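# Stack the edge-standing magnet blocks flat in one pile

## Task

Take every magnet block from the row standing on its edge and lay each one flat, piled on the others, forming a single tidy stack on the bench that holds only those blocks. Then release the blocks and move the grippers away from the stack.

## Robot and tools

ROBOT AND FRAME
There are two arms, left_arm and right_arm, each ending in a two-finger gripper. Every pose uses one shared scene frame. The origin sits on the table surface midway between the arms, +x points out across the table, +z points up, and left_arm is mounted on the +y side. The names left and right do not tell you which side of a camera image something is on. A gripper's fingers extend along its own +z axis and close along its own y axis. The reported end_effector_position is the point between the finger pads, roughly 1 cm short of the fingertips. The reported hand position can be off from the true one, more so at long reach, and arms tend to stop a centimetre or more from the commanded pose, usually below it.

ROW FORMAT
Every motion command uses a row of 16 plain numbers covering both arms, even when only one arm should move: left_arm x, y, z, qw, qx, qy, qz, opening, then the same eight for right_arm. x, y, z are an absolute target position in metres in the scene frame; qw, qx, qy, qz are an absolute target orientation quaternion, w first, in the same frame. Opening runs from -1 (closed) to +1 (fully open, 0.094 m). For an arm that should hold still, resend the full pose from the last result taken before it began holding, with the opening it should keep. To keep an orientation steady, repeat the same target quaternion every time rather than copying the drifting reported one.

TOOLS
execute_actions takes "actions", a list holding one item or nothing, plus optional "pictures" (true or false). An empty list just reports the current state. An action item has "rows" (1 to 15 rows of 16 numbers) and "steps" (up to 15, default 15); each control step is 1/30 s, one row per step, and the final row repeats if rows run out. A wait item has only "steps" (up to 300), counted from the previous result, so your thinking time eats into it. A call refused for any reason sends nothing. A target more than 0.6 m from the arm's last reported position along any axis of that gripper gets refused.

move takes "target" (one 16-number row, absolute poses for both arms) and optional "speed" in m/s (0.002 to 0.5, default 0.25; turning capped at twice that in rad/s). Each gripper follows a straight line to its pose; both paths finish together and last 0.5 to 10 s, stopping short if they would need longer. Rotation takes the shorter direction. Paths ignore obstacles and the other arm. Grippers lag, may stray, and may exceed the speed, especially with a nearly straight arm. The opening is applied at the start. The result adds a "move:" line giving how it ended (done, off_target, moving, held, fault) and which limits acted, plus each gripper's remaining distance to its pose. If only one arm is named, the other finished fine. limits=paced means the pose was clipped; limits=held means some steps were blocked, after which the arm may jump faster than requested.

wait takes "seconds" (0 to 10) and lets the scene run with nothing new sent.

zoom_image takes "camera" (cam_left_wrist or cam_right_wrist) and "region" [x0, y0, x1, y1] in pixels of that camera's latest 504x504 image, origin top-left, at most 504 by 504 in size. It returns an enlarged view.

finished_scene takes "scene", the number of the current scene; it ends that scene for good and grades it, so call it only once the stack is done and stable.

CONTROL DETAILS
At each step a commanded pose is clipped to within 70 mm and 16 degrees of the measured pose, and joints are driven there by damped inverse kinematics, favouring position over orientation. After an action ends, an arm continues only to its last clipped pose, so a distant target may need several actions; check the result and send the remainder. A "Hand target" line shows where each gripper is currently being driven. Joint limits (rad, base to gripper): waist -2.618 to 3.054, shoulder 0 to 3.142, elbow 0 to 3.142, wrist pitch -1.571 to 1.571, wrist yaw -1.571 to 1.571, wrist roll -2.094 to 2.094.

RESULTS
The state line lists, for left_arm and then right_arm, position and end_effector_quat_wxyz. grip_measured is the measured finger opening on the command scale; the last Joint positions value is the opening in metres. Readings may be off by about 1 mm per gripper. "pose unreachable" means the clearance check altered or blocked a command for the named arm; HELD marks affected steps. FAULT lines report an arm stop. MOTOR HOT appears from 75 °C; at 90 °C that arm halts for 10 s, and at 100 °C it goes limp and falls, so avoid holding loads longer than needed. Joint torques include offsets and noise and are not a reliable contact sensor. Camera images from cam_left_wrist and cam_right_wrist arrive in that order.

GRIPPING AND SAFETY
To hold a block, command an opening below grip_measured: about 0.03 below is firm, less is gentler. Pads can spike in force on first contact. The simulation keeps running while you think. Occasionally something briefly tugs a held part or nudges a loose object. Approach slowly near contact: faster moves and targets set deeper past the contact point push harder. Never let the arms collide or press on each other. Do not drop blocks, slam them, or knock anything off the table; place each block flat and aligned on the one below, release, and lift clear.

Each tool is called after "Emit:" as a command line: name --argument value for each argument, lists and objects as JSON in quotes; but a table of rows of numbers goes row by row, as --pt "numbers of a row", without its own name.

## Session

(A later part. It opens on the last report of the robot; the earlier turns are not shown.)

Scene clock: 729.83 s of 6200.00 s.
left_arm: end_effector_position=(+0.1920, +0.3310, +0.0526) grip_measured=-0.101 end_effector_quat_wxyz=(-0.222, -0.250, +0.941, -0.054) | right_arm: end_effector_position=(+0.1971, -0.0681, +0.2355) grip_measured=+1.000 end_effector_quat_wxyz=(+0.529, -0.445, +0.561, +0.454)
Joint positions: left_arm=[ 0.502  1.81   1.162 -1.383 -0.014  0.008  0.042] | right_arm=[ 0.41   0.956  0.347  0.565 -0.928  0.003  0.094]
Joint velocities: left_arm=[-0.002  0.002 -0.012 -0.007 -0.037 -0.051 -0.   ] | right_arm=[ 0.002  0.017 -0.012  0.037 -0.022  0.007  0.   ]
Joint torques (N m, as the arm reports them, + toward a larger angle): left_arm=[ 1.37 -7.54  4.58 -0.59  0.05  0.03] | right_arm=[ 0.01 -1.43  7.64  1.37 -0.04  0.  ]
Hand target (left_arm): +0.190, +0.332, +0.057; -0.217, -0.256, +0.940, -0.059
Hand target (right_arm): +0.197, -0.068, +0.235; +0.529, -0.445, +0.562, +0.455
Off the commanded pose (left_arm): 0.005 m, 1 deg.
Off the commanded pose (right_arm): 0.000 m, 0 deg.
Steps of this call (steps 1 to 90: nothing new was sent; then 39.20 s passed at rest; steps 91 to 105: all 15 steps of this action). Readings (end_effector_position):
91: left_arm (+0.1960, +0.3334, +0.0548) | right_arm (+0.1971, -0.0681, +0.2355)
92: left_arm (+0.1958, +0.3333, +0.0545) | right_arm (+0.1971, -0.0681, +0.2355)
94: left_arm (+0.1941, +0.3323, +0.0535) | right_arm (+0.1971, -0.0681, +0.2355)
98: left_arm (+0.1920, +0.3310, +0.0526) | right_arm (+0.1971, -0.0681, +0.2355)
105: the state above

Emit:
execute_actions --actions '[]'

Emit:
zoom_image --camera "cam_right_wrist" --region '[95, 195, 185, 285]'

Scene clock: 733.07 s of 6200.00 s.
left_arm: end_effector_position=(+0.1920, +0.3310, +0.0526) grip_measured=-0.101 end_effector_quat_wxyz=(-0.222, -0.250, +0.941, -0.054) | right_arm: end_effector_position=(+0.1971, -0.0681, +0.2355) grip_measured=+1.000 end_effector_quat_wxyz=(+0.529, -0.445, +0.561, +0.454)
Joint positions: left_arm=[ 0.502  1.81   1.162 -1.383 -0.014  0.008  0.042] | right_arm=[ 0.41   0.956  0.347  0.565 -0.928  0.003  0.094]
Joint velocities: left_arm=[-0.002  0.007 -0.012  0.051 -0.037  0.095  0.001] | right_arm=[ 0.012  0.007  0.002  0.051 -0.051  0.081  0.   ]
Joint torques (N m, as the arm reports them, + toward a larger angle): left_arm=[ 1.27 -7.52  4.59 -0.62  0.06  0.02] | right_arm=[-0.05 -1.45  7.68  1.37 -0.03 -0.01]
Hand target (left_arm): +0.190, +0.332, +0.057; -0.217, -0.256, +0.940, -0.059
Hand target (right_arm): +0.197, -0.068, +0.235; +0.529, -0.445, +0.562, +0.455
Off the commanded pose (left_arm): 0.005 m, 1 deg.
Off the commanded pose (right_arm): 0.000 m, 0 deg.
Steps of this call (steps 1 to 90: nothing new was sent; then 0.23 s passed at rest). Readings (end_effector_position):
1: left_arm (+0.1920, +0.3310, +0.0526) | right_arm (+0.1971, -0.0681, +0.2355)
2: left_arm (+0.1920, +0.3310, +0.0526) | right_arm (+0.1971, -0.0681, +0.2355)
4: left_arm (+0.1920, +0.3310, +0.0526) | right_arm (+0.1971, -0.0681, +0.2355)
8: left_arm (+0.1920, +0.3310, +0.0526) | right_arm (+0.1971, -0.0681, +0.2355)
90: the state above

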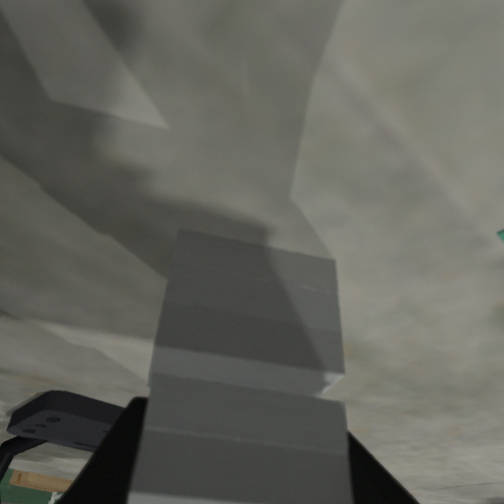

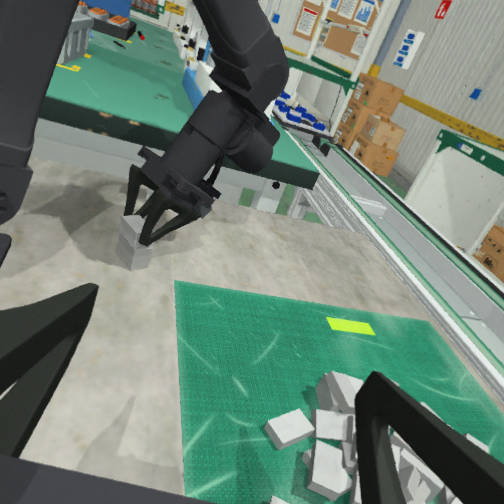

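Region (95, 195, 185, 285) of cam_right_wrist's 504x504 image, scaled by 5.600, with more detail than that image has.

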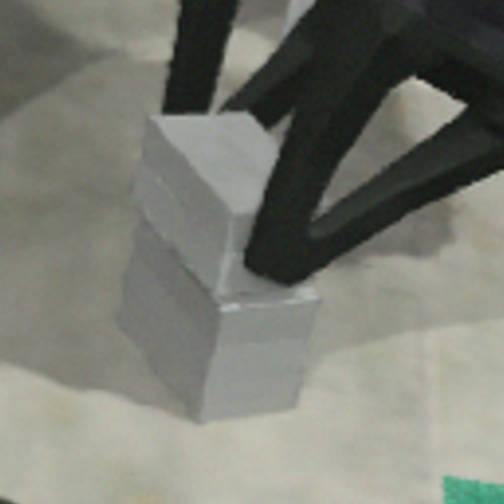

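Emit:
execute_actions --actions '[{"rows": [[0.190,0.3321,0.0565,-0.2171,-0.2563,0.9401,-0.0592,-0.14,0.1972,-0.0681,0.2353,0.529,-0.445,0.562,0.455,1],[0.1903,0.3323,0.056,-0.2171,-0.2563,0.9401,-0.0592,-0.14,0.1972,-0.0681,0.2353,0.529,-0.445,0.562,0.455,1],[0.1906,0.3325,0.0555,-0.2171,-0.2563,0.9401,-0.0592,-0.14,0.1972,-0.0681,0.2353,0.529,-0.445,0.562,0.455,1],[0.1906,0.3325,0.055,-0.2171,-0.2563,0.9401,-0.0592,-0.14,0.1972,-0.0681,0.2353,0.529,-0.445,0.562,0.455,1],[0.1906,0.3325,0.0545,-0.2171,-0.2563,0.9401,-0.0592,-0.14,0.1972,-0.0681,0.2353,0.529,-0.445,0.562,0.455,1],[0.1906,0.3325,0.054,-0.2171,-0.2563,0.9401,-0.0592,-0.14,0.1972,-0.0681,0.2353,0.529,-0.445,0.562,0.455,1],[0.1906,0.3325,0.0535,-0.2171,-0.2563,0.9401,-0.0592,-0.14,0.1972,-0.0681,0.2353,0.529,-0.445,0.562,0.455,1],[0.1906,0.3325,0.053,-0.2171,-0.2563,0.9401,-0.0592,-0.14,0.1972,-0.0681,0.2353,0.529,-0.445,0.562,0.455,1]], "steps": 15}]'

Scene clock: 752.43 s of 6200.00 s.
left_arm: end_effector_position=(+0.1939, +0.3321, +0.0515) grip_measured=-0.101 end_effector_quat_wxyz=(-0.217, -0.251, +0.942, -0.053) | right_arm: end_effector_position=(+0.1971, -0.0681, +0.2355) grip_measured=+1.000 end_effector_quat_wxyz=(+0.529, -0.445, +0.561, +0.454)
Joint positions: left_arm=[ 0.502  1.81   1.162 -1.373 -0.014  0.008  0.042] | right_arm=[ 0.41   0.956  0.347  0.565 -0.928  0.003  0.094]
Joint velocities: left_arm=[ 0.007  0.007 -0.012 -0.007  0.066  0.066 -0.002] | right_arm=[-0.012 -0.002  0.007  0.007  0.037 -0.022  0.   ]
Joint torques (N m, as the arm reports them, + toward a larger angle): left_arm=[ 1.43 -6.74  4.3  -0.56  0.05  0.  ] | right_arm=[-0.06 -1.38  7.64  1.37 -0.02  0.03]
Hand target (left_arm): +0.191, +0.332, +0.053; -0.217, -0.256, +0.940, -0.059
Hand target (right_arm): +0.197, -0.068, +0.235; +0.529, -0.445, +0.562, +0.455
Off the commanded pose (left_arm): 0.004 m, 1 deg.
Off the commanded pose (right_arm): 0.000 m, 0 deg.
Steps of this call (steps 1 to 90: nothing new was sent; then 15.87 s passed at rest; steps 91 to 105: all 15 steps of this action). Readings (end_effector_position):
91: left_arm (+0.1920, +0.3310, +0.0526) | right_arm (+0.1971, -0.0681, +0.2355)
92: left_arm (+0.1920, +0.3310, +0.0526) | right_arm (+0.1971, -0.0681, +0.2355)
94: left_arm (+0.1920, +0.3311, +0.0525) | right_arm (+0.1971, -0.0681, +0.2355)
98: left_arm (+0.1928, +0.3315, +0.0521) | right_arm (+0.1971, -0.0681, +0.2355)
105: the state above

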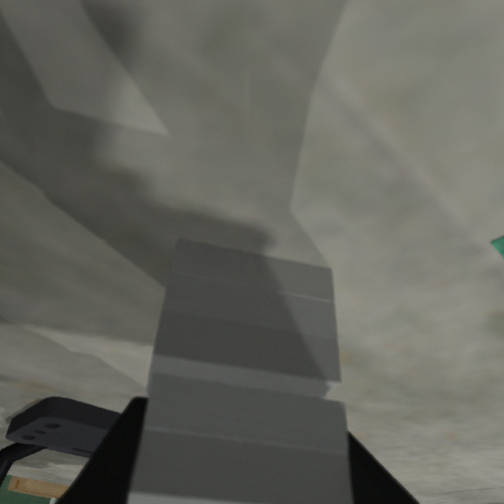

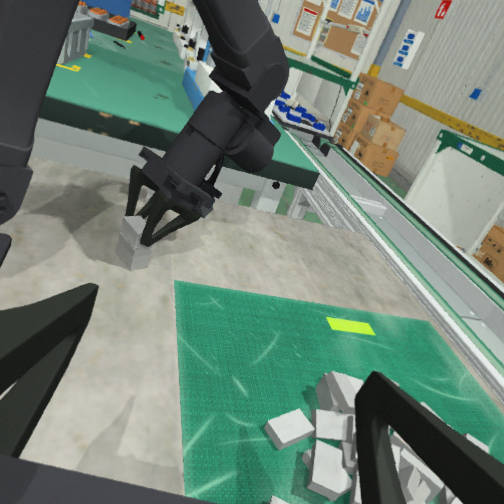

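Emit:
execute_actions --actions '[{"rows": [[0.1903,0.3323,0.0525,-0.2171,-0.2563,0.9401,-0.0592,-0.14,0.1972,-0.0681,0.2353,0.529,-0.445,0.562,0.455,1],[0.190,0.3321,0.052,-0.2171,-0.2563,0.9401,-0.0592,-0.14,0.1972,-0.0681,0.2353,0.529,-0.445,0.562,0.455,1],[0.1898,0.332,0.0515,-0.2171,-0.2563,0.9401,-0.0592,-0.14,0.1972,-0.0681,0.2353,0.529,-0.445,0.562,0.455,1],[0.1896,0.3319,0.051,-0.2171,-0.2563,0.9401,-0.0592,-0.14,0.1972,-0.0681,0.2353,0.529,-0.445,0.562,0.455,1],[0.1896,0.3319,0.0505,-0.2171,-0.2563,0.9401,-0.0592,-0.14,0.1972,-0.0681,0.2353,0.529,-0.445,0.562,0.455,1],[0.1896,0.3319,0.050,-0.2171,-0.2563,0.9401,-0.0592,-0.14,0.1972,-0.0681,0.2353,0.529,-0.445,0.562,0.455,1],[0.1896,0.3319,0.0495,-0.2171,-0.2563,0.9401,-0.0592,-0.14,0.1972,-0.0681,0.2353,0.529,-0.445,0.562,0.455,1]], "steps": 15}]'

Scene clock: 759.87 s of 6200.00 s.
left_arm: end_effector_position=(+0.1918, +0.3309, +0.0480) grip_measured=-0.101 end_effector_quat_wxyz=(-0.219, -0.251, +0.942, -0.053) | right_arm: end_effector_position=(+0.1971, -0.0681, +0.2355) grip_measured=+1.000 end_effector_quat_wxyz=(+0.529, -0.445, +0.561, +0.454)
Joint positions: left_arm=[ 0.502  1.81   1.145 -1.36  -0.014  0.008  0.042] | right_arm=[ 0.41   0.956  0.347  0.565 -0.928  0.003  0.094]
Joint velocities: left_arm=[ 0.012 -0.002 -0.012  0.007 -0.037 -0.051  0.   ] | right_arm=[-0.007 -0.012 -0.007 -0.066  0.051 -0.066  0.   ]
Joint torques (N m, as the arm reports them, + toward a larger angle): left_arm=[ 1.43 -6.59  4.54 -0.53  0.05  0.03] | right_arm=[-0.05 -1.42  7.67  1.37 -0.03  0.03]
Hand target (left_arm): +0.190, +0.332, +0.049; -0.217, -0.256, +0.940, -0.059
Hand target (right_arm): +0.197, -0.068, +0.235; +0.529, -0.445, +0.562, +0.455
Off the commanded pose (left_arm): 0.003 m, 1 deg.
Off the commanded pose (right_arm): 0.000 m, 0 deg.
Steps of this call (steps 1 to 90: nothing new was sent; then 3.93 s passed at rest; steps 91 to 105: all 15 steps of this action). Readings (end_effector_position):
91: left_arm (+0.1941, +0.3323, +0.0514) | right_arm (+0.1971, -0.0681, +0.2355)
92: left_arm (+0.1940, +0.3322, +0.0511) | right_arm (+0.1971, -0.0681, +0.2355)
94: left_arm (+0.1933, +0.3318, +0.0501) | right_arm (+0.1971, -0.0681, +0.2355)
98: left_arm (+0.1914, +0.3307, +0.0485) | right_arm (+0.1971, -0.0681, +0.2355)
105: the state above

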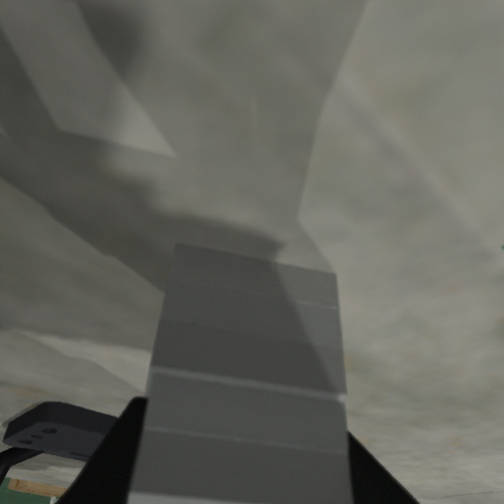

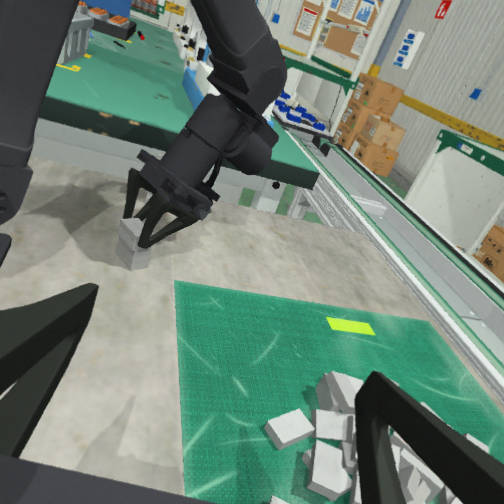

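Emit:
zoom_image --camera "cam_right_wrist" --region '[95, 195, 185, 285]'

Emit:
zoom_image --camera "cam_left_wrist" --region '[120, 220, 380, 480]'

Region (95, 195, 185, 285) of cam_right_wrist's 504x504 image, scaled by 5.600, with more detail than that image has.

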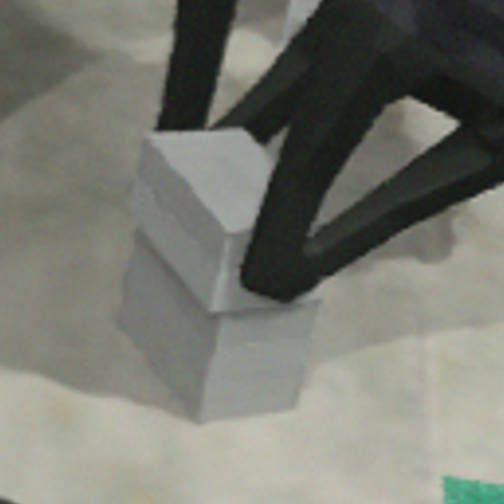

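Region (120, 220, 380, 480) of cam_left_wrist's 504x504 image, scaled by 1.938, with more detail than that image has.

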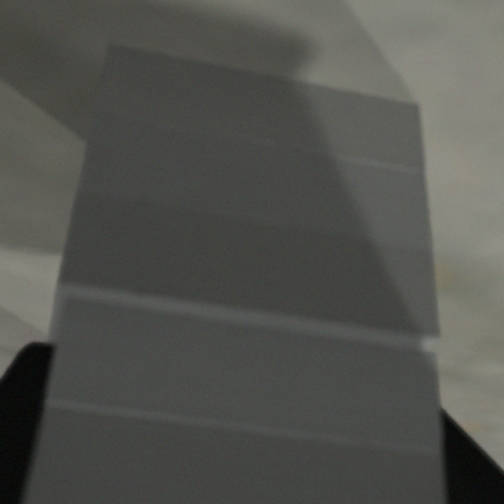

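Emit:
execute_actions --actions '[{"rows": [[0.1896,0.3319,0.0505,-0.2171,-0.2563,0.9401,-0.0592,-0.14,0.1972,-0.0681,0.2353,0.529,-0.445,0.562,0.455,1],[0.1896,0.3319,0.0515,-0.2171,-0.2563,0.9401,-0.0592,-0.14,0.1972,-0.0681,0.2353,0.529,-0.445,0.562,0.455,1],[0.1896,0.3319,0.0525,-0.2171,-0.2563,0.9401,-0.0592,-0.14,0.1972,-0.0681,0.2353,0.529,-0.445,0.562,0.455,1],[0.1896,0.3319,0.0535,-0.2171,-0.2563,0.9401,-0.0592,-0.14,0.1972,-0.0681,0.2353,0.529,-0.445,0.562,0.455,1],[0.1896,0.3319,0.0545,-0.2171,-0.2563,0.9401,-0.0592,-0.14,0.1972,-0.0681,0.2353,0.529,-0.445,0.562,0.455,1],[0.1896,0.3319,0.0555,-0.2171,-0.2563,0.9401,-0.0592,-0.14,0.1972,-0.0681,0.2353,0.529,-0.445,0.562,0.455,1],[0.1896,0.3319,0.0565,-0.2171,-0.2563,0.9401,-0.0592,-0.14,0.1972,-0.0681,0.2353,0.529,-0.445,0.562,0.455,1]], "steps": 15}]'

Scene clock: 781.93 s of 6200.00 s.
left_arm: end_effector_position=(+0.1918, +0.3309, +0.0480) grip_measured=-0.101 end_effector_quat_wxyz=(-0.219, -0.251, +0.942, -0.053) | right_arm: end_effector_position=(+0.1971, -0.0681, +0.2355) grip_measured=+1.000 end_effector_quat_wxyz=(+0.529, -0.445, +0.561, +0.454)
Joint positions: left_arm=[ 0.502  1.81   1.145 -1.36  -0.014  0.008  0.042] | right_arm=[ 0.41   0.956  0.347  0.565 -0.928  0.003  0.094]
Joint velocities: left_arm=[-0.012 -0.002 -0.007 -0.007 -0.007  0.037 -0.   ] | right_arm=[ 0.002 -0.002 -0.012 -0.022 -0.022 -0.022  0.   ]
Joint torques (N m, as the arm reports them, + toward a larger angle): left_arm=[ 1.36 -7.45  5.75 -0.79  0.08  0.04] | right_arm=[-0.07 -1.46  7.72  1.37 -0.02 -0.01]
Hand target (left_arm): +0.190, +0.332, +0.056; -0.217, -0.256, +0.940, -0.059
Hand target (right_arm): +0.197, -0.068, +0.235; +0.529, -0.445, +0.562, +0.455
Off the commanded pose (left_arm): 0.009 m, 1 deg.
Off the commanded pose (right_arm): 0.000 m, 0 deg.
Steps of this call (steps 1 to 90: nothing new was sent; then 18.57 s passed at rest; steps 91 to 105: all 15 steps of this action). Readings (end_effector_position):
91: left_arm (+0.1918, +0.3309, +0.0480) | right_arm (+0.1971, -0.0681, +0.2355)
92: left_arm (+0.1918, +0.3309, +0.0480) | right_arm (+0.1971, -0.0681, +0.2355)
94: left_arm (+0.1918, +0.3309, +0.0480) | right_arm (+0.1971, -0.0681, +0.2355)
98: left_arm (+0.1918, +0.3309, +0.0480) | right_arm (+0.1971, -0.0681, +0.2355)
105: the state above

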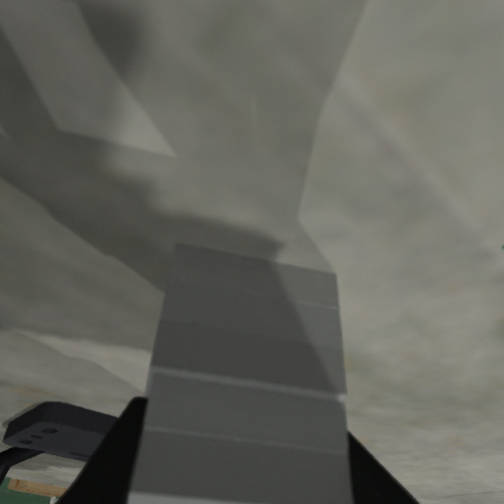

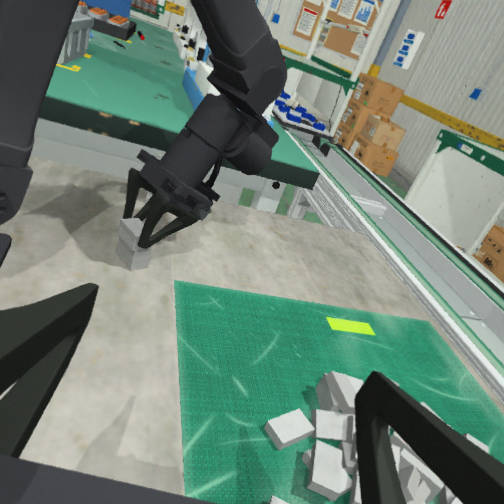

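Emit:
execute_actions --actions '[{"rows": [[0.190,0.3321,0.054,-0.2171,-0.2563,0.9401,-0.0592,-0.14,0.1972,-0.0681,0.2353,0.529,-0.445,0.562,0.455,1],[0.1905,0.3324,0.052,-0.2171,-0.2563,0.9401,-0.0592,-0.14,0.1972,-0.0681,0.2353,0.529,-0.445,0.562,0.455,1],[0.191,0.3327,0.051,-0.2171,-0.2563,0.9401,-0.0592,-0.14,0.1972,-0.0681,0.2353,0.529,-0.445,0.562,0.455,1],[0.1915,0.333,0.051,-0.2171,-0.2563,0.9401,-0.0592,-0.14,0.1972,-0.0681,0.2353,0.529,-0.445,0.562,0.455,1],[0.192,0.3333,0.051,-0.2171,-0.2563,0.9401,-0.0592,-0.14,0.1972,-0.0681,0.2353,0.529,-0.445,0.562,0.455,1],[0.1925,0.3336,0.051,-0.2171,-0.2563,0.9401,-0.0592,-0.14,0.1972,-0.0681,0.2353,0.529,-0.445,0.562,0.455,1],[0.193,0.3339,0.051,-0.2171,-0.2563,0.9401,-0.0592,-0.14,0.1972,-0.0681,0.2353,0.529,-0.445,0.562,0.455,1],[0.1935,0.3342,0.051,-0.2171,-0.2563,0.9401,-0.0592,-0.14,0.1972,-0.0681,0.2353,0.529,-0.445,0.562,0.455,1],[0.194,0.3345,0.051,-0.2171,-0.2563,0.9401,-0.0592,-0.14,0.1972,-0.0681,0.2353,0.529,-0.445,0.562,0.455,1]], "steps": 15}]'

Scene clock: 790.60 s of 6200.00 s.
left_arm: end_effector_position=(+0.1918, +0.3309, +0.0480) grip_measured=-0.101 end_effector_quat_wxyz=(-0.219, -0.251, +0.942, -0.053) | right_arm: end_effector_position=(+0.1971, -0.0681, +0.2355) grip_measured=+1.000 end_effector_quat_wxyz=(+0.529, -0.445, +0.561, +0.454)
Joint positions: left_arm=[ 0.502  1.81   1.145 -1.36  -0.014  0.008  0.042] | right_arm=[ 0.41   0.956  0.347  0.565 -0.928  0.003  0.094]
Joint velocities: left_arm=[-0.022 -0.002 -0.002  0.022  0.007  0.051 -0.   ] | right_arm=[ 0.002  0.012 -0.002  0.007  0.007 -0.022  0.   ]
Joint torques (N m, as the arm reports them, + toward a larger angle): left_arm=[ 1.37 -5.41  6.72 -0.63  0.06  0.02] | right_arm=[ 0.   -1.41  7.67  1.35 -0.03  0.01]
Hand target (left_arm): +0.194, +0.334, +0.051; -0.217, -0.256, +0.940, -0.059
Hand target (right_arm): +0.197, -0.068, +0.235; +0.529, -0.445, +0.562, +0.455
Off the commanded pose (left_arm): 0.005 m, 1 deg.
Off the commanded pose (right_arm): 0.000 m, 0 deg.
Steps of this call (steps 1 to 90: nothing new was sent; then 5.17 s passed at rest; steps 91 to 105: all 15 steps of this action). Readings (end_effector_position):
91: left_arm (+0.1918, +0.3309, +0.0480) | right_arm (+0.1971, -0.0681, +0.2355)
92: left_arm (+0.1918, +0.3309, +0.0480) | right_arm (+0.1971, -0.0681, +0.2355)
94: left_arm (+0.1918, +0.3309, +0.0480) | right_arm (+0.1971, -0.0681, +0.2355)
98: left_arm (+0.1918, +0.3309, +0.0480) | right_arm (+0.1971, -0.0681, +0.2355)
105: the state above

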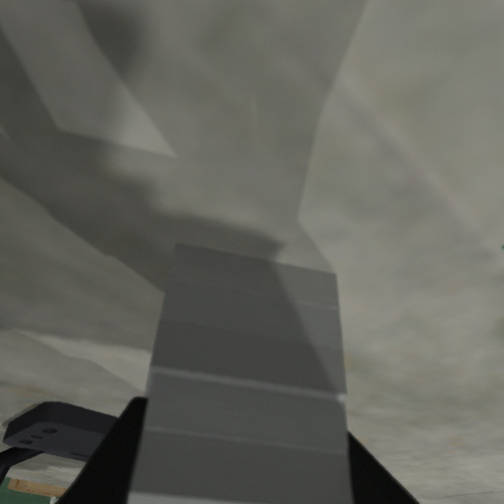

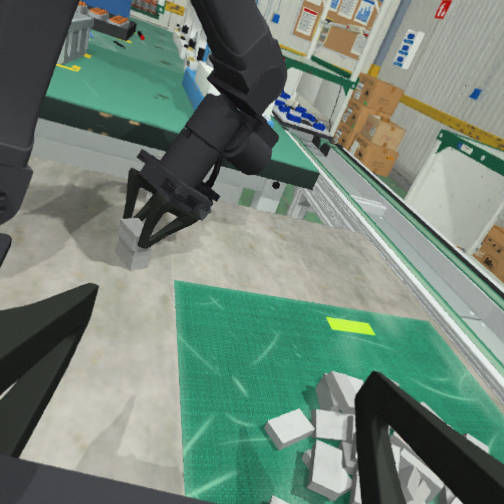

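Emit:
execute_actions --actions '[{"rows": [[0.193,0.3339,0.0505,-0.2171,-0.2563,0.9401,-0.0592,-0.14,0.1972,-0.0681,0.2353,0.529,-0.445,0.562,0.455,1],[0.192,0.3333,0.0505,-0.2171,-0.2563,0.9401,-0.0592,-0.14,0.1972,-0.0681,0.2353,0.529,-0.445,0.562,0.455,1],[0.191,0.3327,0.0505,-0.2171,-0.2563,0.9401,-0.0592,-0.14,0.1972,-0.0681,0.2353,0.529,-0.445,0.562,0.455,1],[0.190,0.3321,0.0505,-0.2171,-0.2563,0.9401,-0.0592,-0.13,0.1972,-0.0681,0.2353,0.529,-0.445,0.562,0.455,1],[0.190,0.3321,0.0505,-0.2171,-0.2563,0.9401,-0.0592,-0.12,0.1972,-0.0681,0.2353,0.529,-0.445,0.562,0.455,1],[0.190,0.3321,0.0505,-0.2171,-0.2563,0.9401,-0.0592,-0.11,0.1972,-0.0681,0.2353,0.529,-0.445,0.562,0.455,1],[0.190,0.3321,0.0505,-0.2171,-0.2563,0.9401,-0.0592,-0.10,0.1972,-0.0681,0.2353,0.529,-0.445,0.562,0.455,1],[0.190,0.3321,0.0505,-0.2171,-0.2563,0.9401,-0.0592,-0.09,0.1972,-0.0681,0.2353,0.529,-0.445,0.562,0.455,1],[0.190,0.3321,0.0505,-0.2171,-0.2563,0.9401,-0.0592,-0.075,0.1972,-0.0681,0.2353,0.529,-0.445,0.562,0.455,1],[0.190,0.3321,0.0505,-0.2171,-0.2563,0.9401,-0.0592,-0.05,0.1972,-0.0681,0.2353,0.529,-0.445,0.562,0.455,1],[0.190,0.3321,0.0505,-0.2171,-0.2563,0.9401,-0.0592,0.0,0.1972,-0.0681,0.2353,0.529,-0.445,0.562,0.455,1],[0.190,0.3321,0.0505,-0.2171,-0.2563,0.9401,-0.0592,0.1,0.1972,-0.0681,0.2353,0.529,-0.445,0.562,0.455,1],[0.190,0.3321,0.0505,-0.2171,-0.2563,0.9401,-0.0592,0.2,0.1972,-0.0681,0.2353,0.529,-0.445,0.562,0.455,1],[0.190,0.3321,0.0505,-0.2171,-0.2563,0.9401,-0.0592,0.3,0.1972,-0.0681,0.2353,0.529,-0.445,0.562,0.455,1],[0.190,0.3321,0.0505,-0.2171,-0.2563,0.9401,-0.0592,0.4,0.1972,-0.0681,0.2353,0.529,-0.445,0.562,0.455,1]], "steps": 15}]'

Scene clock: 798.80 s of 6200.00 s.
left_arm: end_effector_position=(+0.1918, +0.3309, +0.0480) grip_measured=+0.352 end_effector_quat_wxyz=(-0.219, -0.250, +0.942, -0.053) | right_arm: end_effector_position=(+0.1971, -0.0681, +0.2355) grip_measured=+1.000 end_effector_quat_wxyz=(+0.529, -0.445, +0.561, +0.454)
Joint positions: left_arm=[ 0.502  1.81   1.145 -1.36  -0.014  0.008  0.064] | right_arm=[ 0.41   0.956  0.347  0.565 -0.928  0.003  0.094]
Joint velocities: left_arm=[ 0.012  0.002 -0.002 -0.007  0.007  0.066  0.092] | right_arm=[ 0.007  0.002 -0.002  0.007  0.007 -0.037  0.   ]
Joint torques (N m, as the arm reports them, + toward a larger angle): left_arm=[ 1.38 -6.56  4.76 -0.6   0.07  0.03] | right_arm=[ 0.   -1.44  7.68  1.38 -0.01  0.01]
Hand target (left_arm): +0.190, +0.332, +0.050; -0.217, -0.256, +0.940, -0.059
Hand target (right_arm): +0.197, -0.068, +0.235; +0.529, -0.445, +0.562, +0.455
Off the commanded pose (left_arm): 0.003 m, 1 deg.
Off the commanded pose (right_arm): 0.000 m, 0 deg.
Steps of this call (steps 1 to 90: nothing new was sent; then 4.70 s passed at rest; steps 91 to 105: all 15 steps of this action). Readings (end_effector_position):
91: left_arm (+0.1918, +0.3309, +0.0480) | right_arm (+0.1971, -0.0681, +0.2355)
92: left_arm (+0.1918, +0.3309, +0.0480) | right_arm (+0.1971, -0.0681, +0.2355)
94: left_arm (+0.1918, +0.3309, +0.0480) | right_arm (+0.1971, -0.0681, +0.2355)
98: left_arm (+0.1918, +0.3309, +0.0480) | right_arm (+0.1971, -0.0681, +0.2355)
105: the state above

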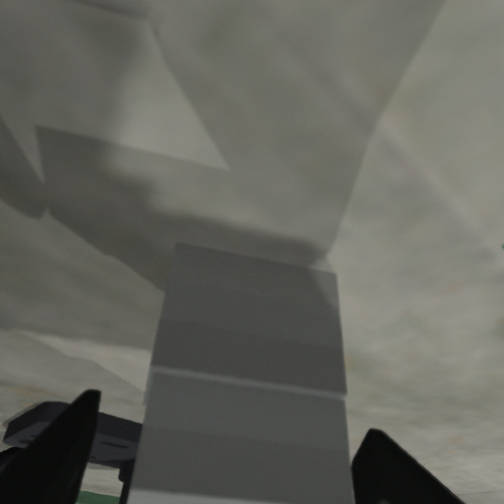

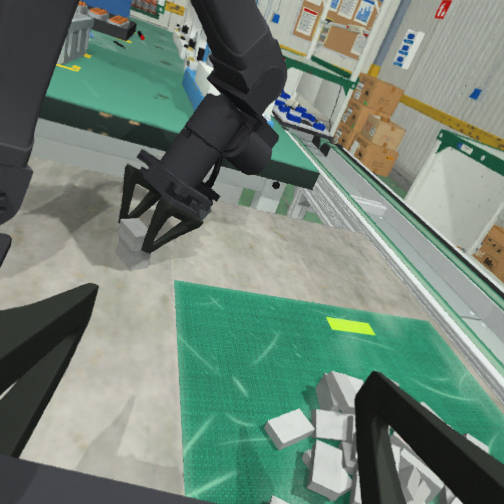

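Emit:
zoom_image --camera "cam_left_wrist" --region '[120, 220, 380, 480]'

Emit:
zoom_image --camera "cam_right_wrist" --region '[95, 195, 185, 285]'

Region (120, 220, 380, 480) of cam_left_wrist's 504x504 image, scaled by 1.938, with more detail than that image has.

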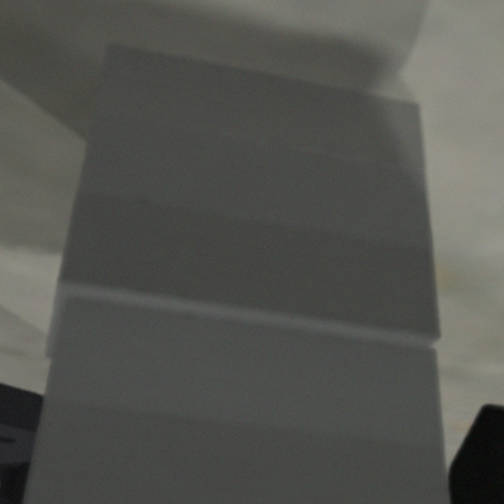

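Region (95, 195, 185, 285) of cam_right_wrist's 504x504 image, scaled by 5.600, with more detail than that image has.

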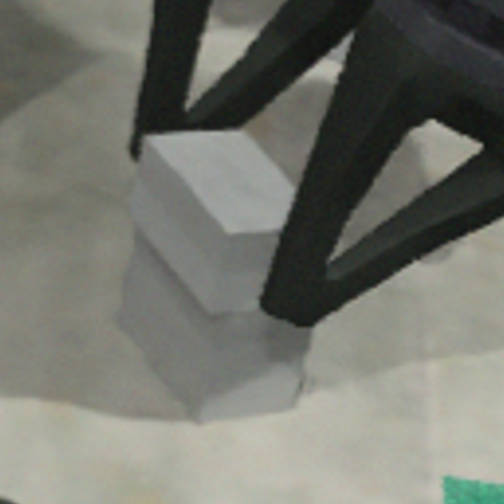

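Emit:
move --target '[0.205,0.340,0.125,0,-0.263,0.9648,0,0.4,0.1972,-0.0681,0.2353,0.529,-0.445,0.562,0.455,1]' --speed 0.25

Emit:
move --target '[0.194,0.333,0.10,0,0.4962,0.8682,0,0.2,0.1972,-0.0681,0.2353,0.529,-0.445,0.562,0.455,1]' --speed 0.4

Scene clock: 825.13 s of 6200.00 s.
left_arm: end_effector_position=(+0.2017, +0.3368, +0.1220) grip_measured=+0.398 end_effector_quat_wxyz=(-0.019, -0.262, +0.965, -0.003) | right_arm: end_effector_position=(+0.1971, -0.0681, +0.2355) grip_measured=+1.000 end_effector_quat_wxyz=(+0.529, -0.445, +0.561, +0.454)
Joint positions: left_arm=[ 0.509  1.389  1.117 -1.337 -0.005  0.008  0.066] | right_arm=[ 0.41   0.956  0.347  0.565 -0.928  0.003  0.094]
Joint velocities: left_arm=[-0.007 -0.012 -0.007  0.022 -0.022  0.051 -0.   ] | right_arm=[-0.012  0.007 -0.012 -0.007  0.007  0.051  0.   ]
Joint torques (N m, as the arm reports them, + toward a larger angle): left_arm=[ 0.98 -5.22  5.68  0.36  0.07  0.  ] | right_arm=[ 0.02 -1.41  7.64  1.38 -0.02  0.01]
Hand target (left_arm): +0.204, +0.340, +0.125; +0.000, -0.266, +0.964, -0.002
Hand target (right_arm): +0.197, -0.068, +0.235; +0.529, -0.445, +0.562, +0.455
Off the commanded pose (left_arm): 0.006 m, 2 deg.
Off the commanded pose (right_arm): 0.000 m, 0 deg.
After step 90, 22.07 s passed at rest.
move: done

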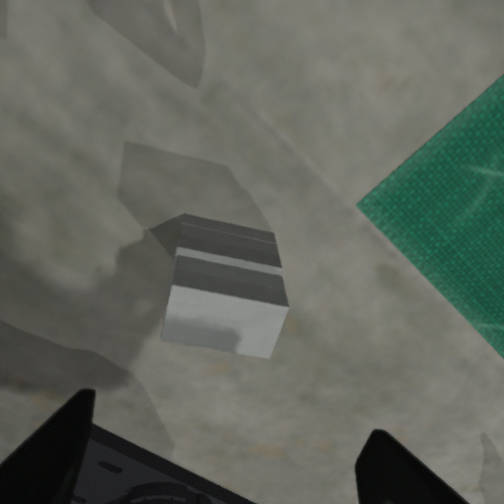

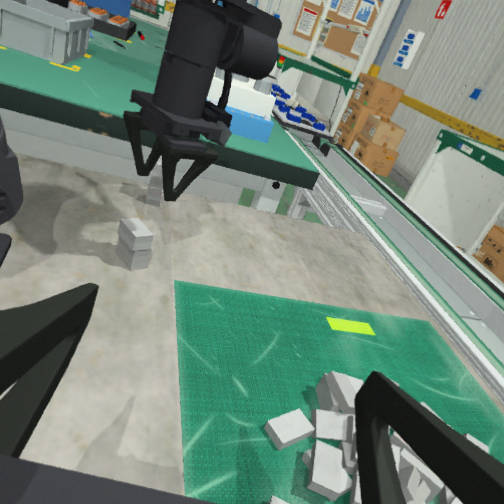

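Scene clock: 827.80 s of 6200.00 s.
left_arm: end_effector_position=(+0.1915, +0.3326, +0.0960) grip_measured=+0.202 end_effector_quat_wxyz=(-0.015, +0.495, +0.868, -0.012) | right_arm: end_effector_position=(+0.1971, -0.0681, +0.2355) grip_measured=+1.000 end_effector_quat_wxyz=(+0.529, -0.445, +0.561, +0.454)
Joint positions: left_arm=[ 0.509  1.352  0.984 -1.239 -0.015  1.575  0.056] | right_arm=[ 0.41   0.956  0.347  0.565 -0.928  0.003  0.094]
Joint velocities: left_arm=[-0.032  0.002  0.002 -0.037  0.066 -0.037  0.001] | right_arm=[-0.002 -0.007 -0.002  0.007 -0.081 -0.007  0.   ]
Joint torques (N m, as the arm reports them, + toward a larger angle): left_arm=[ 0.62 -5.2   5.55  0.31  0.14  0.03] | right_arm=[-0.03 -1.4   7.65  1.38  0.01  0.02]
Hand target (left_arm): +0.194, +0.333, +0.100; -0.000, +0.496, +0.868, -0.000
Hand target (right_arm): +0.197, -0.068, +0.235; +0.529, -0.445, +0.562, +0.455
Off the commanded pose (left_arm): 0.005 m, 2 deg.
Off the commanded pose (right_arm): 0.000 m, 0 deg.
move: done

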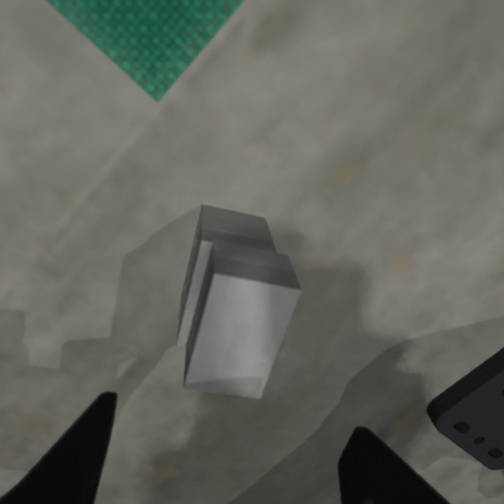

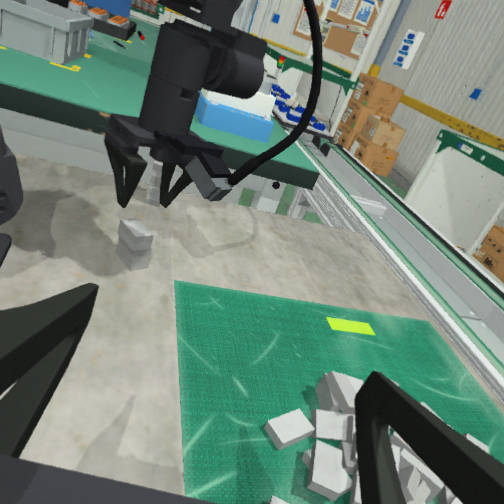

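Emit:
move --target '[0.194,0.333,0.040,0,0.4962,0.8682,0,0.2,0.1972,-0.0681,0.2353,0.529,-0.445,0.562,0.455,1]' --speed 0.1

Scene clock: 841.90 s of 6200.00 s.
left_arm: end_effector_position=(+0.1917, +0.3327, +0.0414) grip_measured=+0.202 end_effector_quat_wxyz=(-0.008, +0.497, +0.868, +0.001) | right_arm: end_effector_position=(+0.1971, -0.0681, +0.2355) grip_measured=+1.000 end_effector_quat_wxyz=(+0.529, -0.445, +0.561, +0.454)
Joint positions: left_arm=[ 0.509  1.377  0.781 -0.98  -0.015  1.578  0.056] | right_arm=[ 0.41   0.956  0.347  0.565 -0.928  0.003  0.094]
Joint velocities: left_arm=[-0.012 -0.017 -0.017  0.007  0.051 -0.037 -0.002] | right_arm=[-0.002  0.012  0.002  0.007 -0.051 -0.037  0.   ]
Joint torques (N m, as the arm reports them, + toward a larger angle): left_arm=[ 0.69 -2.48  5.45  0.35  0.13  0.03] | right_arm=[ 0.04 -1.34  7.62  1.37 -0.01  0.02]
Hand target (left_arm): +0.194, +0.333, +0.040; -0.000, +0.496, +0.868, -0.000
Hand target (right_arm): +0.197, -0.068, +0.235; +0.529, -0.445, +0.562, +0.455
Off the commanded pose (left_arm): 0.003 m, 1 deg.
Off the commanded pose (right_arm): 0.000 m, 0 deg.
After step 90, 9.93 s passed at rest.
move: done

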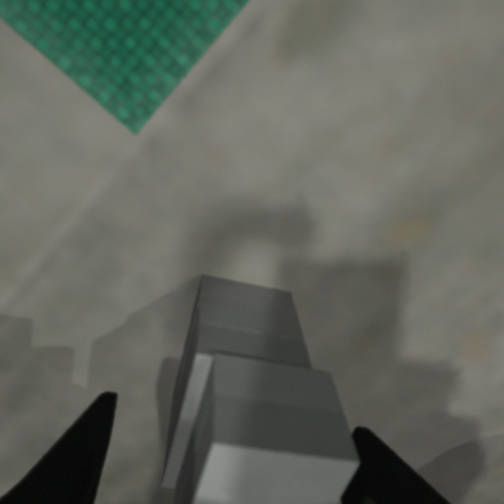

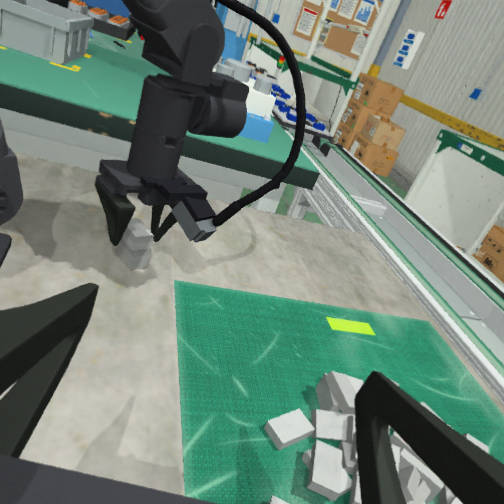

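Emit:
execute_actions --actions '[]'

Scene clock: 851.30 s of 6200.00 s.
left_arm: end_effector_position=(+0.1920, +0.3329, +0.0414) grip_measured=+0.202 end_effector_quat_wxyz=(-0.007, +0.497, +0.868, +0.002) | right_arm: end_effector_position=(+0.1971, -0.0681, +0.2355) grip_measured=+1.000 end_effector_quat_wxyz=(+0.529, -0.445, +0.561, +0.454)
Joint positions: left_arm=[ 0.509  1.377  0.781 -0.979 -0.015  1.578  0.056] | right_arm=[ 0.41   0.956  0.347  0.565 -0.928  0.003  0.094]
Joint velocities: left_arm=[ 0.012 -0.012  0.007 -0.007 -0.081 -0.037 -0.001] | right_arm=[-0.002  0.002 -0.002  0.022  0.007 -0.037  0.   ]
Joint torques (N m, as the arm reports them, + toward a larger angle): left_arm=[ 0.7  -2.54  5.55  0.34  0.14  0.02] | right_arm=[-0.08 -1.44  7.7   1.37 -0.01  0.04]
Hand target (left_arm): +0.194, +0.333, +0.040; -0.000, +0.496, +0.868, -0.000
Hand target (right_arm): +0.197, -0.068, +0.235; +0.529, -0.445, +0.562, +0.455
Off the commanded pose (left_arm): 0.002 m, 1 deg.
Off the commanded pose (right_arm): 0.000 m, 0 deg.
Steps of this call (steps 1 to 90: nothing new was sent; then 6.40 s passed at rest). Readings (end_effector_position):
1: left_arm (+0.1917, +0.3328, +0.0414) | right_arm (+0.1971, -0.0681, +0.2355)
2: left_arm (+0.1918, +0.3328, +0.0414) | right_arm (+0.1971, -0.0681, +0.2355)
4: left_arm (+0.1919, +0.3329, +0.0414) | right_arm (+0.1971, -0.0681, +0.2355)
8: left_arm (+0.1920, +0.3329, +0.0414) | right_arm (+0.1971, -0.0681, +0.2355)
90: the state above

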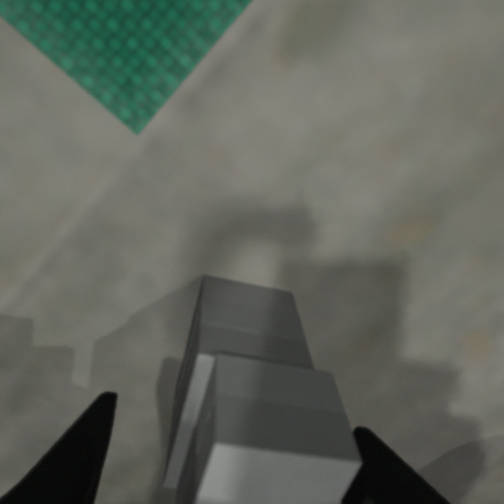

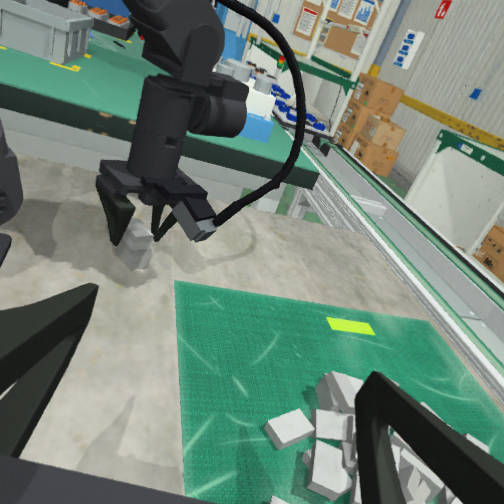

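Emit:
execute_actions --actions '[{"rows":[[0.194,0.333,0.034,0,0.4962,0.8682,0,0.0,0.1972,-0.0681,0.2353,0.529,-0.445,0.562,0.455,1]],"steps":15}]'

Scene clock: 854.50 s of 6200.00 s.
left_arm: end_effector_position=(+0.1921, +0.3330, +0.0359) grip_measured=+0.002 end_effector_quat_wxyz=(-0.007, +0.497, +0.868, +0.002) | right_arm: end_effector_position=(+0.1971, -0.0681, +0.2355) grip_measured=+1.000 end_effector_quat_wxyz=(+0.529, -0.445, +0.561, +0.454)
Joint positions: left_arm=[ 0.509  1.386  0.765 -0.953 -0.015  1.578  0.047] | right_arm=[ 0.41   0.956  0.347  0.565 -0.928  0.003  0.094]
Joint velocities: left_arm=[-0.002 -0.002 -0.002 -0.007 -0.022  0.022  0.001] | right_arm=[-0.002  0.007 -0.012  0.007 -0.007  0.022  0.   ]
Joint torques (N m, as the arm reports them, + toward a larger angle): left_arm=[ 0.58 -2.52  5.35  0.34  0.14  0.03] | right_arm=[-0.06 -1.32  7.68  1.36 -0.02  0.03]
Hand target (left_arm): +0.194, +0.333, +0.034; -0.000, +0.496, +0.868, -0.000
Hand target (right_arm): +0.197, -0.068, +0.235; +0.529, -0.445, +0.562, +0.455
Off the commanded pose (left_arm): 0.003 m, 1 deg.
Off the commanded pose (right_arm): 0.000 m, 0 deg.
Steps of this call (steps 1 to 81: nothing new was sent; steps 82 to 96: all 15 steps of this action). Readings (end_effector_position):
82: left_arm (+0.1923, +0.3331, +0.0409) | right_arm (+0.1971, -0.0681, +0.2355)
83: left_arm (+0.1924, +0.3332, +0.0399) | right_arm (+0.1971, -0.0681, +0.2355)
85: left_arm (+0.1916, +0.3327, +0.0378) | right_arm (+0.1971, -0.0681, +0.2355)
89: left_arm (+0.1911, +0.3324, +0.0359) | right_arm (+0.1971, -0.0681, +0.2355)
96: the state above

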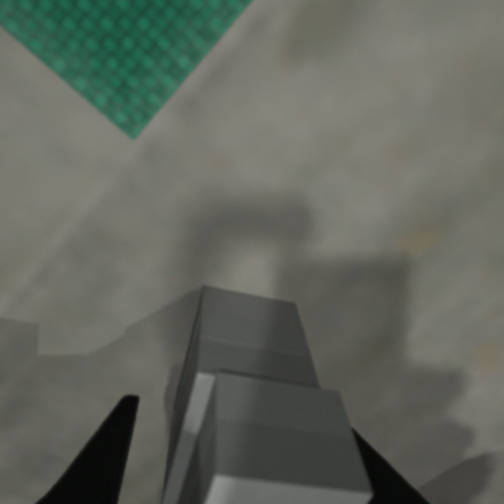

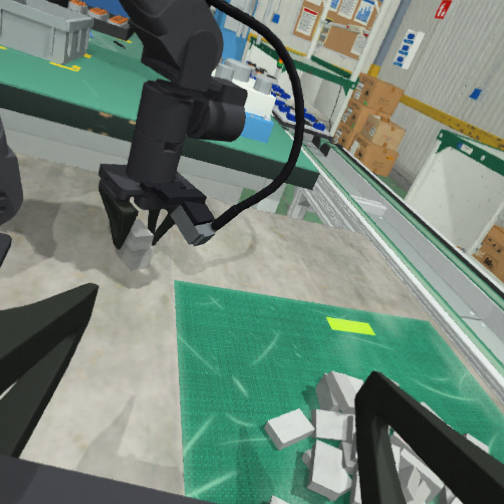

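Emit:
execute_actions --actions '[{"rows":[[0.194,0.333,0.034,0,0.4962,0.8682,0,-0.2,0.1972,-0.0681,0.2353,0.529,-0.445,0.562,0.455,1]],"steps":12}]'

Scene clock: 907.03 s of 6200.00 s.
left_arm: end_effector_position=(+0.1924, +0.3332, +0.0359) grip_measured=-0.198 end_effector_quat_wxyz=(-0.007, +0.497, +0.868, +0.003) | right_arm: end_effector_position=(+0.1971, -0.0681, +0.2355) grip_measured=+1.000 end_effector_quat_wxyz=(+0.529, -0.445, +0.561, +0.454)
Joint positions: left_arm=[ 0.509  1.386  0.765 -0.952 -0.015  1.578  0.038] | right_arm=[ 0.41   0.956  0.347  0.565 -0.928  0.003  0.094]
Joint velocities: left_arm=[ 0.007 -0.022 -0.012 -0.007  0.051 -0.007 -0.   ] | right_arm=[ 0.007 -0.002 -0.002 -0.022 -0.051 -0.022  0.   ]
Joint torques (N m, as the arm reports them, + toward a larger angle): left_arm=[ 0.61 -2.58  5.39  0.35  0.15  0.04] | right_arm=[-0.03 -1.41  7.65  1.36 -0.04  0.03]
Hand target (left_arm): +0.194, +0.333, +0.034; -0.000, +0.496, +0.868, -0.000
Hand target (right_arm): +0.197, -0.068, +0.235; +0.529, -0.445, +0.562, +0.455
Off the commanded pose (left_arm): 0.003 m, 1 deg.
Off the commanded pose (right_arm): 0.000 m, 0 deg.
Steps of this call (steps 1 to 90: nothing new was sent; then 49.13 s passed at rest; steps 91 to 102: all 12 steps of this action). Readings (end_effector_position):
91: left_arm (+0.1924, +0.3332, +0.0359) | right_arm (+0.1971, -0.0681, +0.2355)
92: left_arm (+0.1924, +0.3332, +0.0359) | right_arm (+0.1971, -0.0681, +0.2355)
94: left_arm (+0.1924, +0.3332, +0.0359) | right_arm (+0.1971, -0.0681, +0.2355)
98: left_arm (+0.1924, +0.3332, +0.0359) | right_arm (+0.1971, -0.0681, +0.2355)
102: the state above

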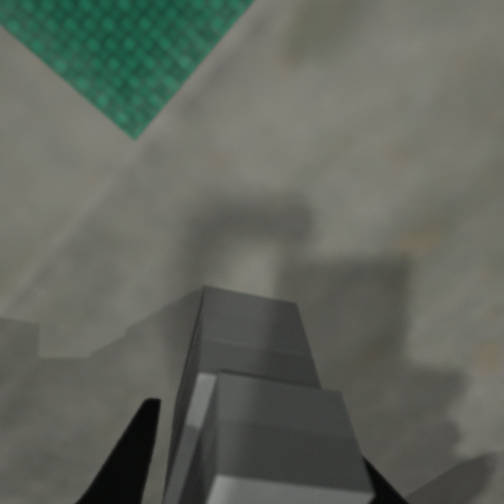

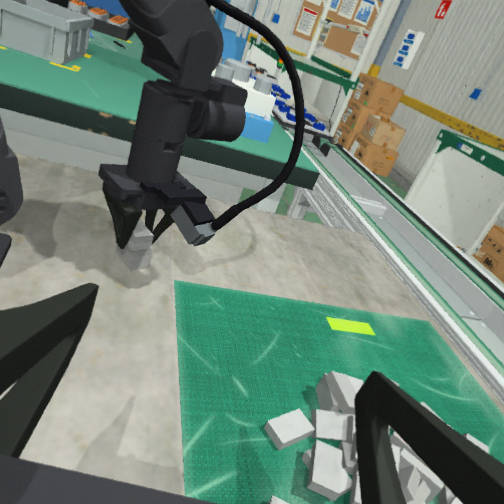

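Emit:
execute_actions --actions '[{"rows":[[0.194,0.333,0.034,0,0.4962,0.8682,0,-0.36,0.1972,-0.0681,0.2353,0.529,-0.445,0.562,0.455,1]],"steps":12}]'

Emit:
zoom_image --camera "cam_left_wrist" --region '[100, 260, 420, 504]'

Scene clock: 910.53 s of 6200.00 s.
left_arm: end_effector_position=(+0.1924, +0.3332, +0.0359) grip_measured=-0.358 end_effector_quat_wxyz=(-0.007, +0.497, +0.868, +0.003) | right_arm: end_effector_position=(+0.1971, -0.0681, +0.2355) grip_measured=+1.000 end_effector_quat_wxyz=(+0.529, -0.445, +0.561, +0.454)
Joint positions: left_arm=[ 0.509  1.386  0.765 -0.952 -0.015  1.579  0.03 ] | right_arm=[ 0.41   0.956  0.347  0.565 -0.928  0.003  0.094]
Joint velocities: left_arm=[ 0.017  0.017  0.002 -0.051 -0.007  0.007 -0.   ] | right_arm=[ 0.012  0.002 -0.002  0.022 -0.051 -0.066  0.   ]
Joint torques (N m, as the arm reports them, + toward a larger angle): left_arm=[ 0.65 -2.67  5.48  0.33  0.13  0.03] | right_arm=[-0.02 -1.49  7.66  1.38 -0.02  0.05]
Hand target (left_arm): +0.194, +0.333, +0.034; -0.000, +0.496, +0.868, -0.000
Hand target (right_arm): +0.197, -0.068, +0.235; +0.529, -0.445, +0.562, +0.455
Off the commanded pose (left_arm): 0.003 m, 1 deg.
Off the commanded pose (right_arm): 0.000 m, 0 deg.
Steps of this call (steps 1 to 90: nothing new was sent; then 0.10 s passed at rest; steps 91 to 102: all 12 steps of this action). Readings (end_effector_position):
91: left_arm (+0.1924, +0.3332, +0.0359) | right_arm (+0.1971, -0.0681, +0.2355)
92: left_arm (+0.1924, +0.3332, +0.0359) | right_arm (+0.1971, -0.0681, +0.2355)
94: left_arm (+0.1924, +0.3332, +0.0359) | right_arm (+0.1971, -0.0681, +0.2355)
98: left_arm (+0.1924, +0.3332, +0.0359) | right_arm (+0.1971, -0.0681, +0.2355)
102: the state above

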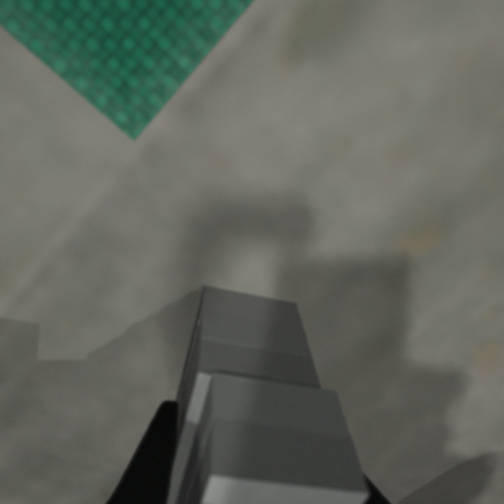

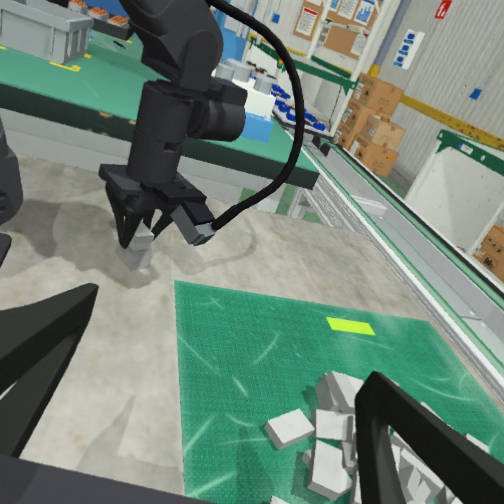

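Region (100, 260, 420, 504) of cam_left_wrist's 504x504 image, scaled by 1.575, with more detail than that image has; it fills the top 384 rows of this view, and the rest is white.

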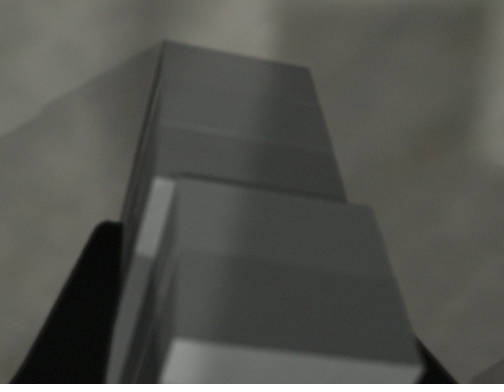

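Emit:
execute_actions --actions '[{"rows":[[0.194,0.333,0.034,0,0.4962,0.8682,0,-0.43,0.1972,-0.0681,0.2353,0.529,-0.445,0.562,0.455,1]],"steps":10}]'

Emit:
zoom_image --camera "cam_left_wrist" --region '[100, 260, 420, 504]'

Scene clock: 915.37 s of 6200.00 s.
left_arm: end_effector_position=(+0.1924, +0.3332, +0.0359) grip_measured=-0.428 end_effector_quat_wxyz=(-0.007, +0.497, +0.868, +0.003) | right_arm: end_effector_position=(+0.1971, -0.0681, +0.2355) grip_measured=+1.000 end_effector_quat_wxyz=(+0.529, -0.445, +0.561, +0.454)
Joint positions: left_arm=[ 0.509  1.386  0.765 -0.952 -0.015  1.579  0.027] | right_arm=[ 0.41   0.956  0.347  0.565 -0.928  0.003  0.094]
Joint velocities: left_arm=[-0.002 -0.002  0.012 -0.051  0.022  0.022  0.001] | right_arm=[-0.012 -0.002  0.002  0.051 -0.051  0.007  0.   ]
Joint torques (N m, as the arm reports them, + toward a larger angle): left_arm=[ 0.68 -2.65  5.37  0.35  0.14  0.02] | right_arm=[-0.05 -1.4   7.7   1.37  0.    0.01]
Hand target (left_arm): +0.194, +0.333, +0.034; -0.000, +0.496, +0.868, -0.000
Hand target (right_arm): +0.197, -0.068, +0.235; +0.529, -0.445, +0.562, +0.455
Off the commanded pose (left_arm): 0.003 m, 1 deg.
Off the commanded pose (right_arm): 0.000 m, 0 deg.
Steps of this call (steps 1 to 90: nothing new was sent; then 1.50 s passed at rest; steps 91 to 100: all 10 steps of this action). Readings (end_effector_position):
91: left_arm (+0.1924, +0.3332, +0.0359) | right_arm (+0.1971, -0.0681, +0.2355)
92: left_arm (+0.1924, +0.3332, +0.0359) | right_arm (+0.1971, -0.0681, +0.2355)
94: left_arm (+0.1924, +0.3332, +0.0359) | right_arm (+0.1971, -0.0681, +0.2355)
98: left_arm (+0.1924, +0.3332, +0.0359) | right_arm (+0.1971, -0.0681, +0.2355)
100: the state above

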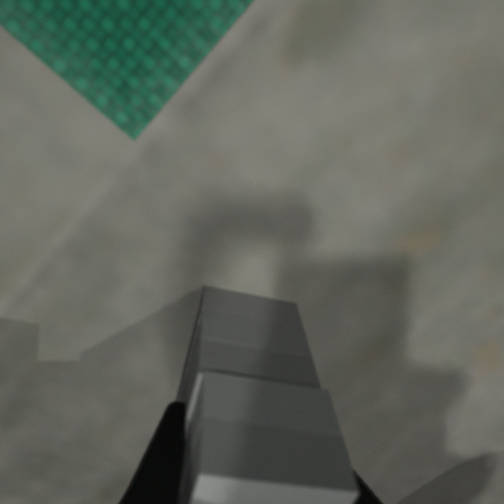

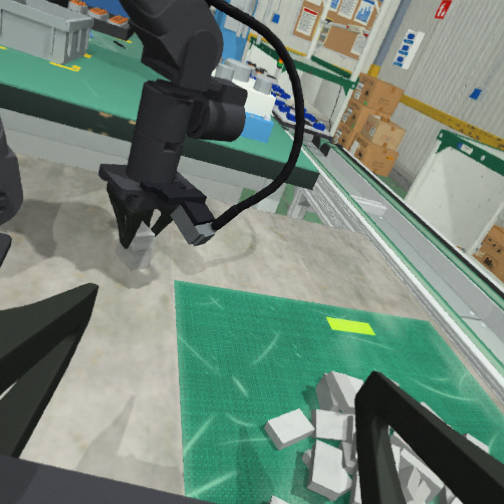

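Region (100, 260, 420, 504) of cam_left_wrist's 504x504 image, scaled by 1.575, with more detail than that image has; it fills the top 384 rows of this view, and the rest is white.

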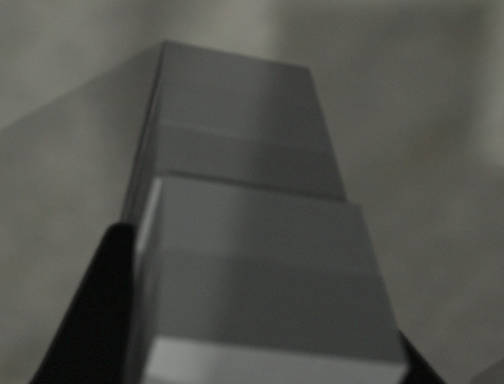

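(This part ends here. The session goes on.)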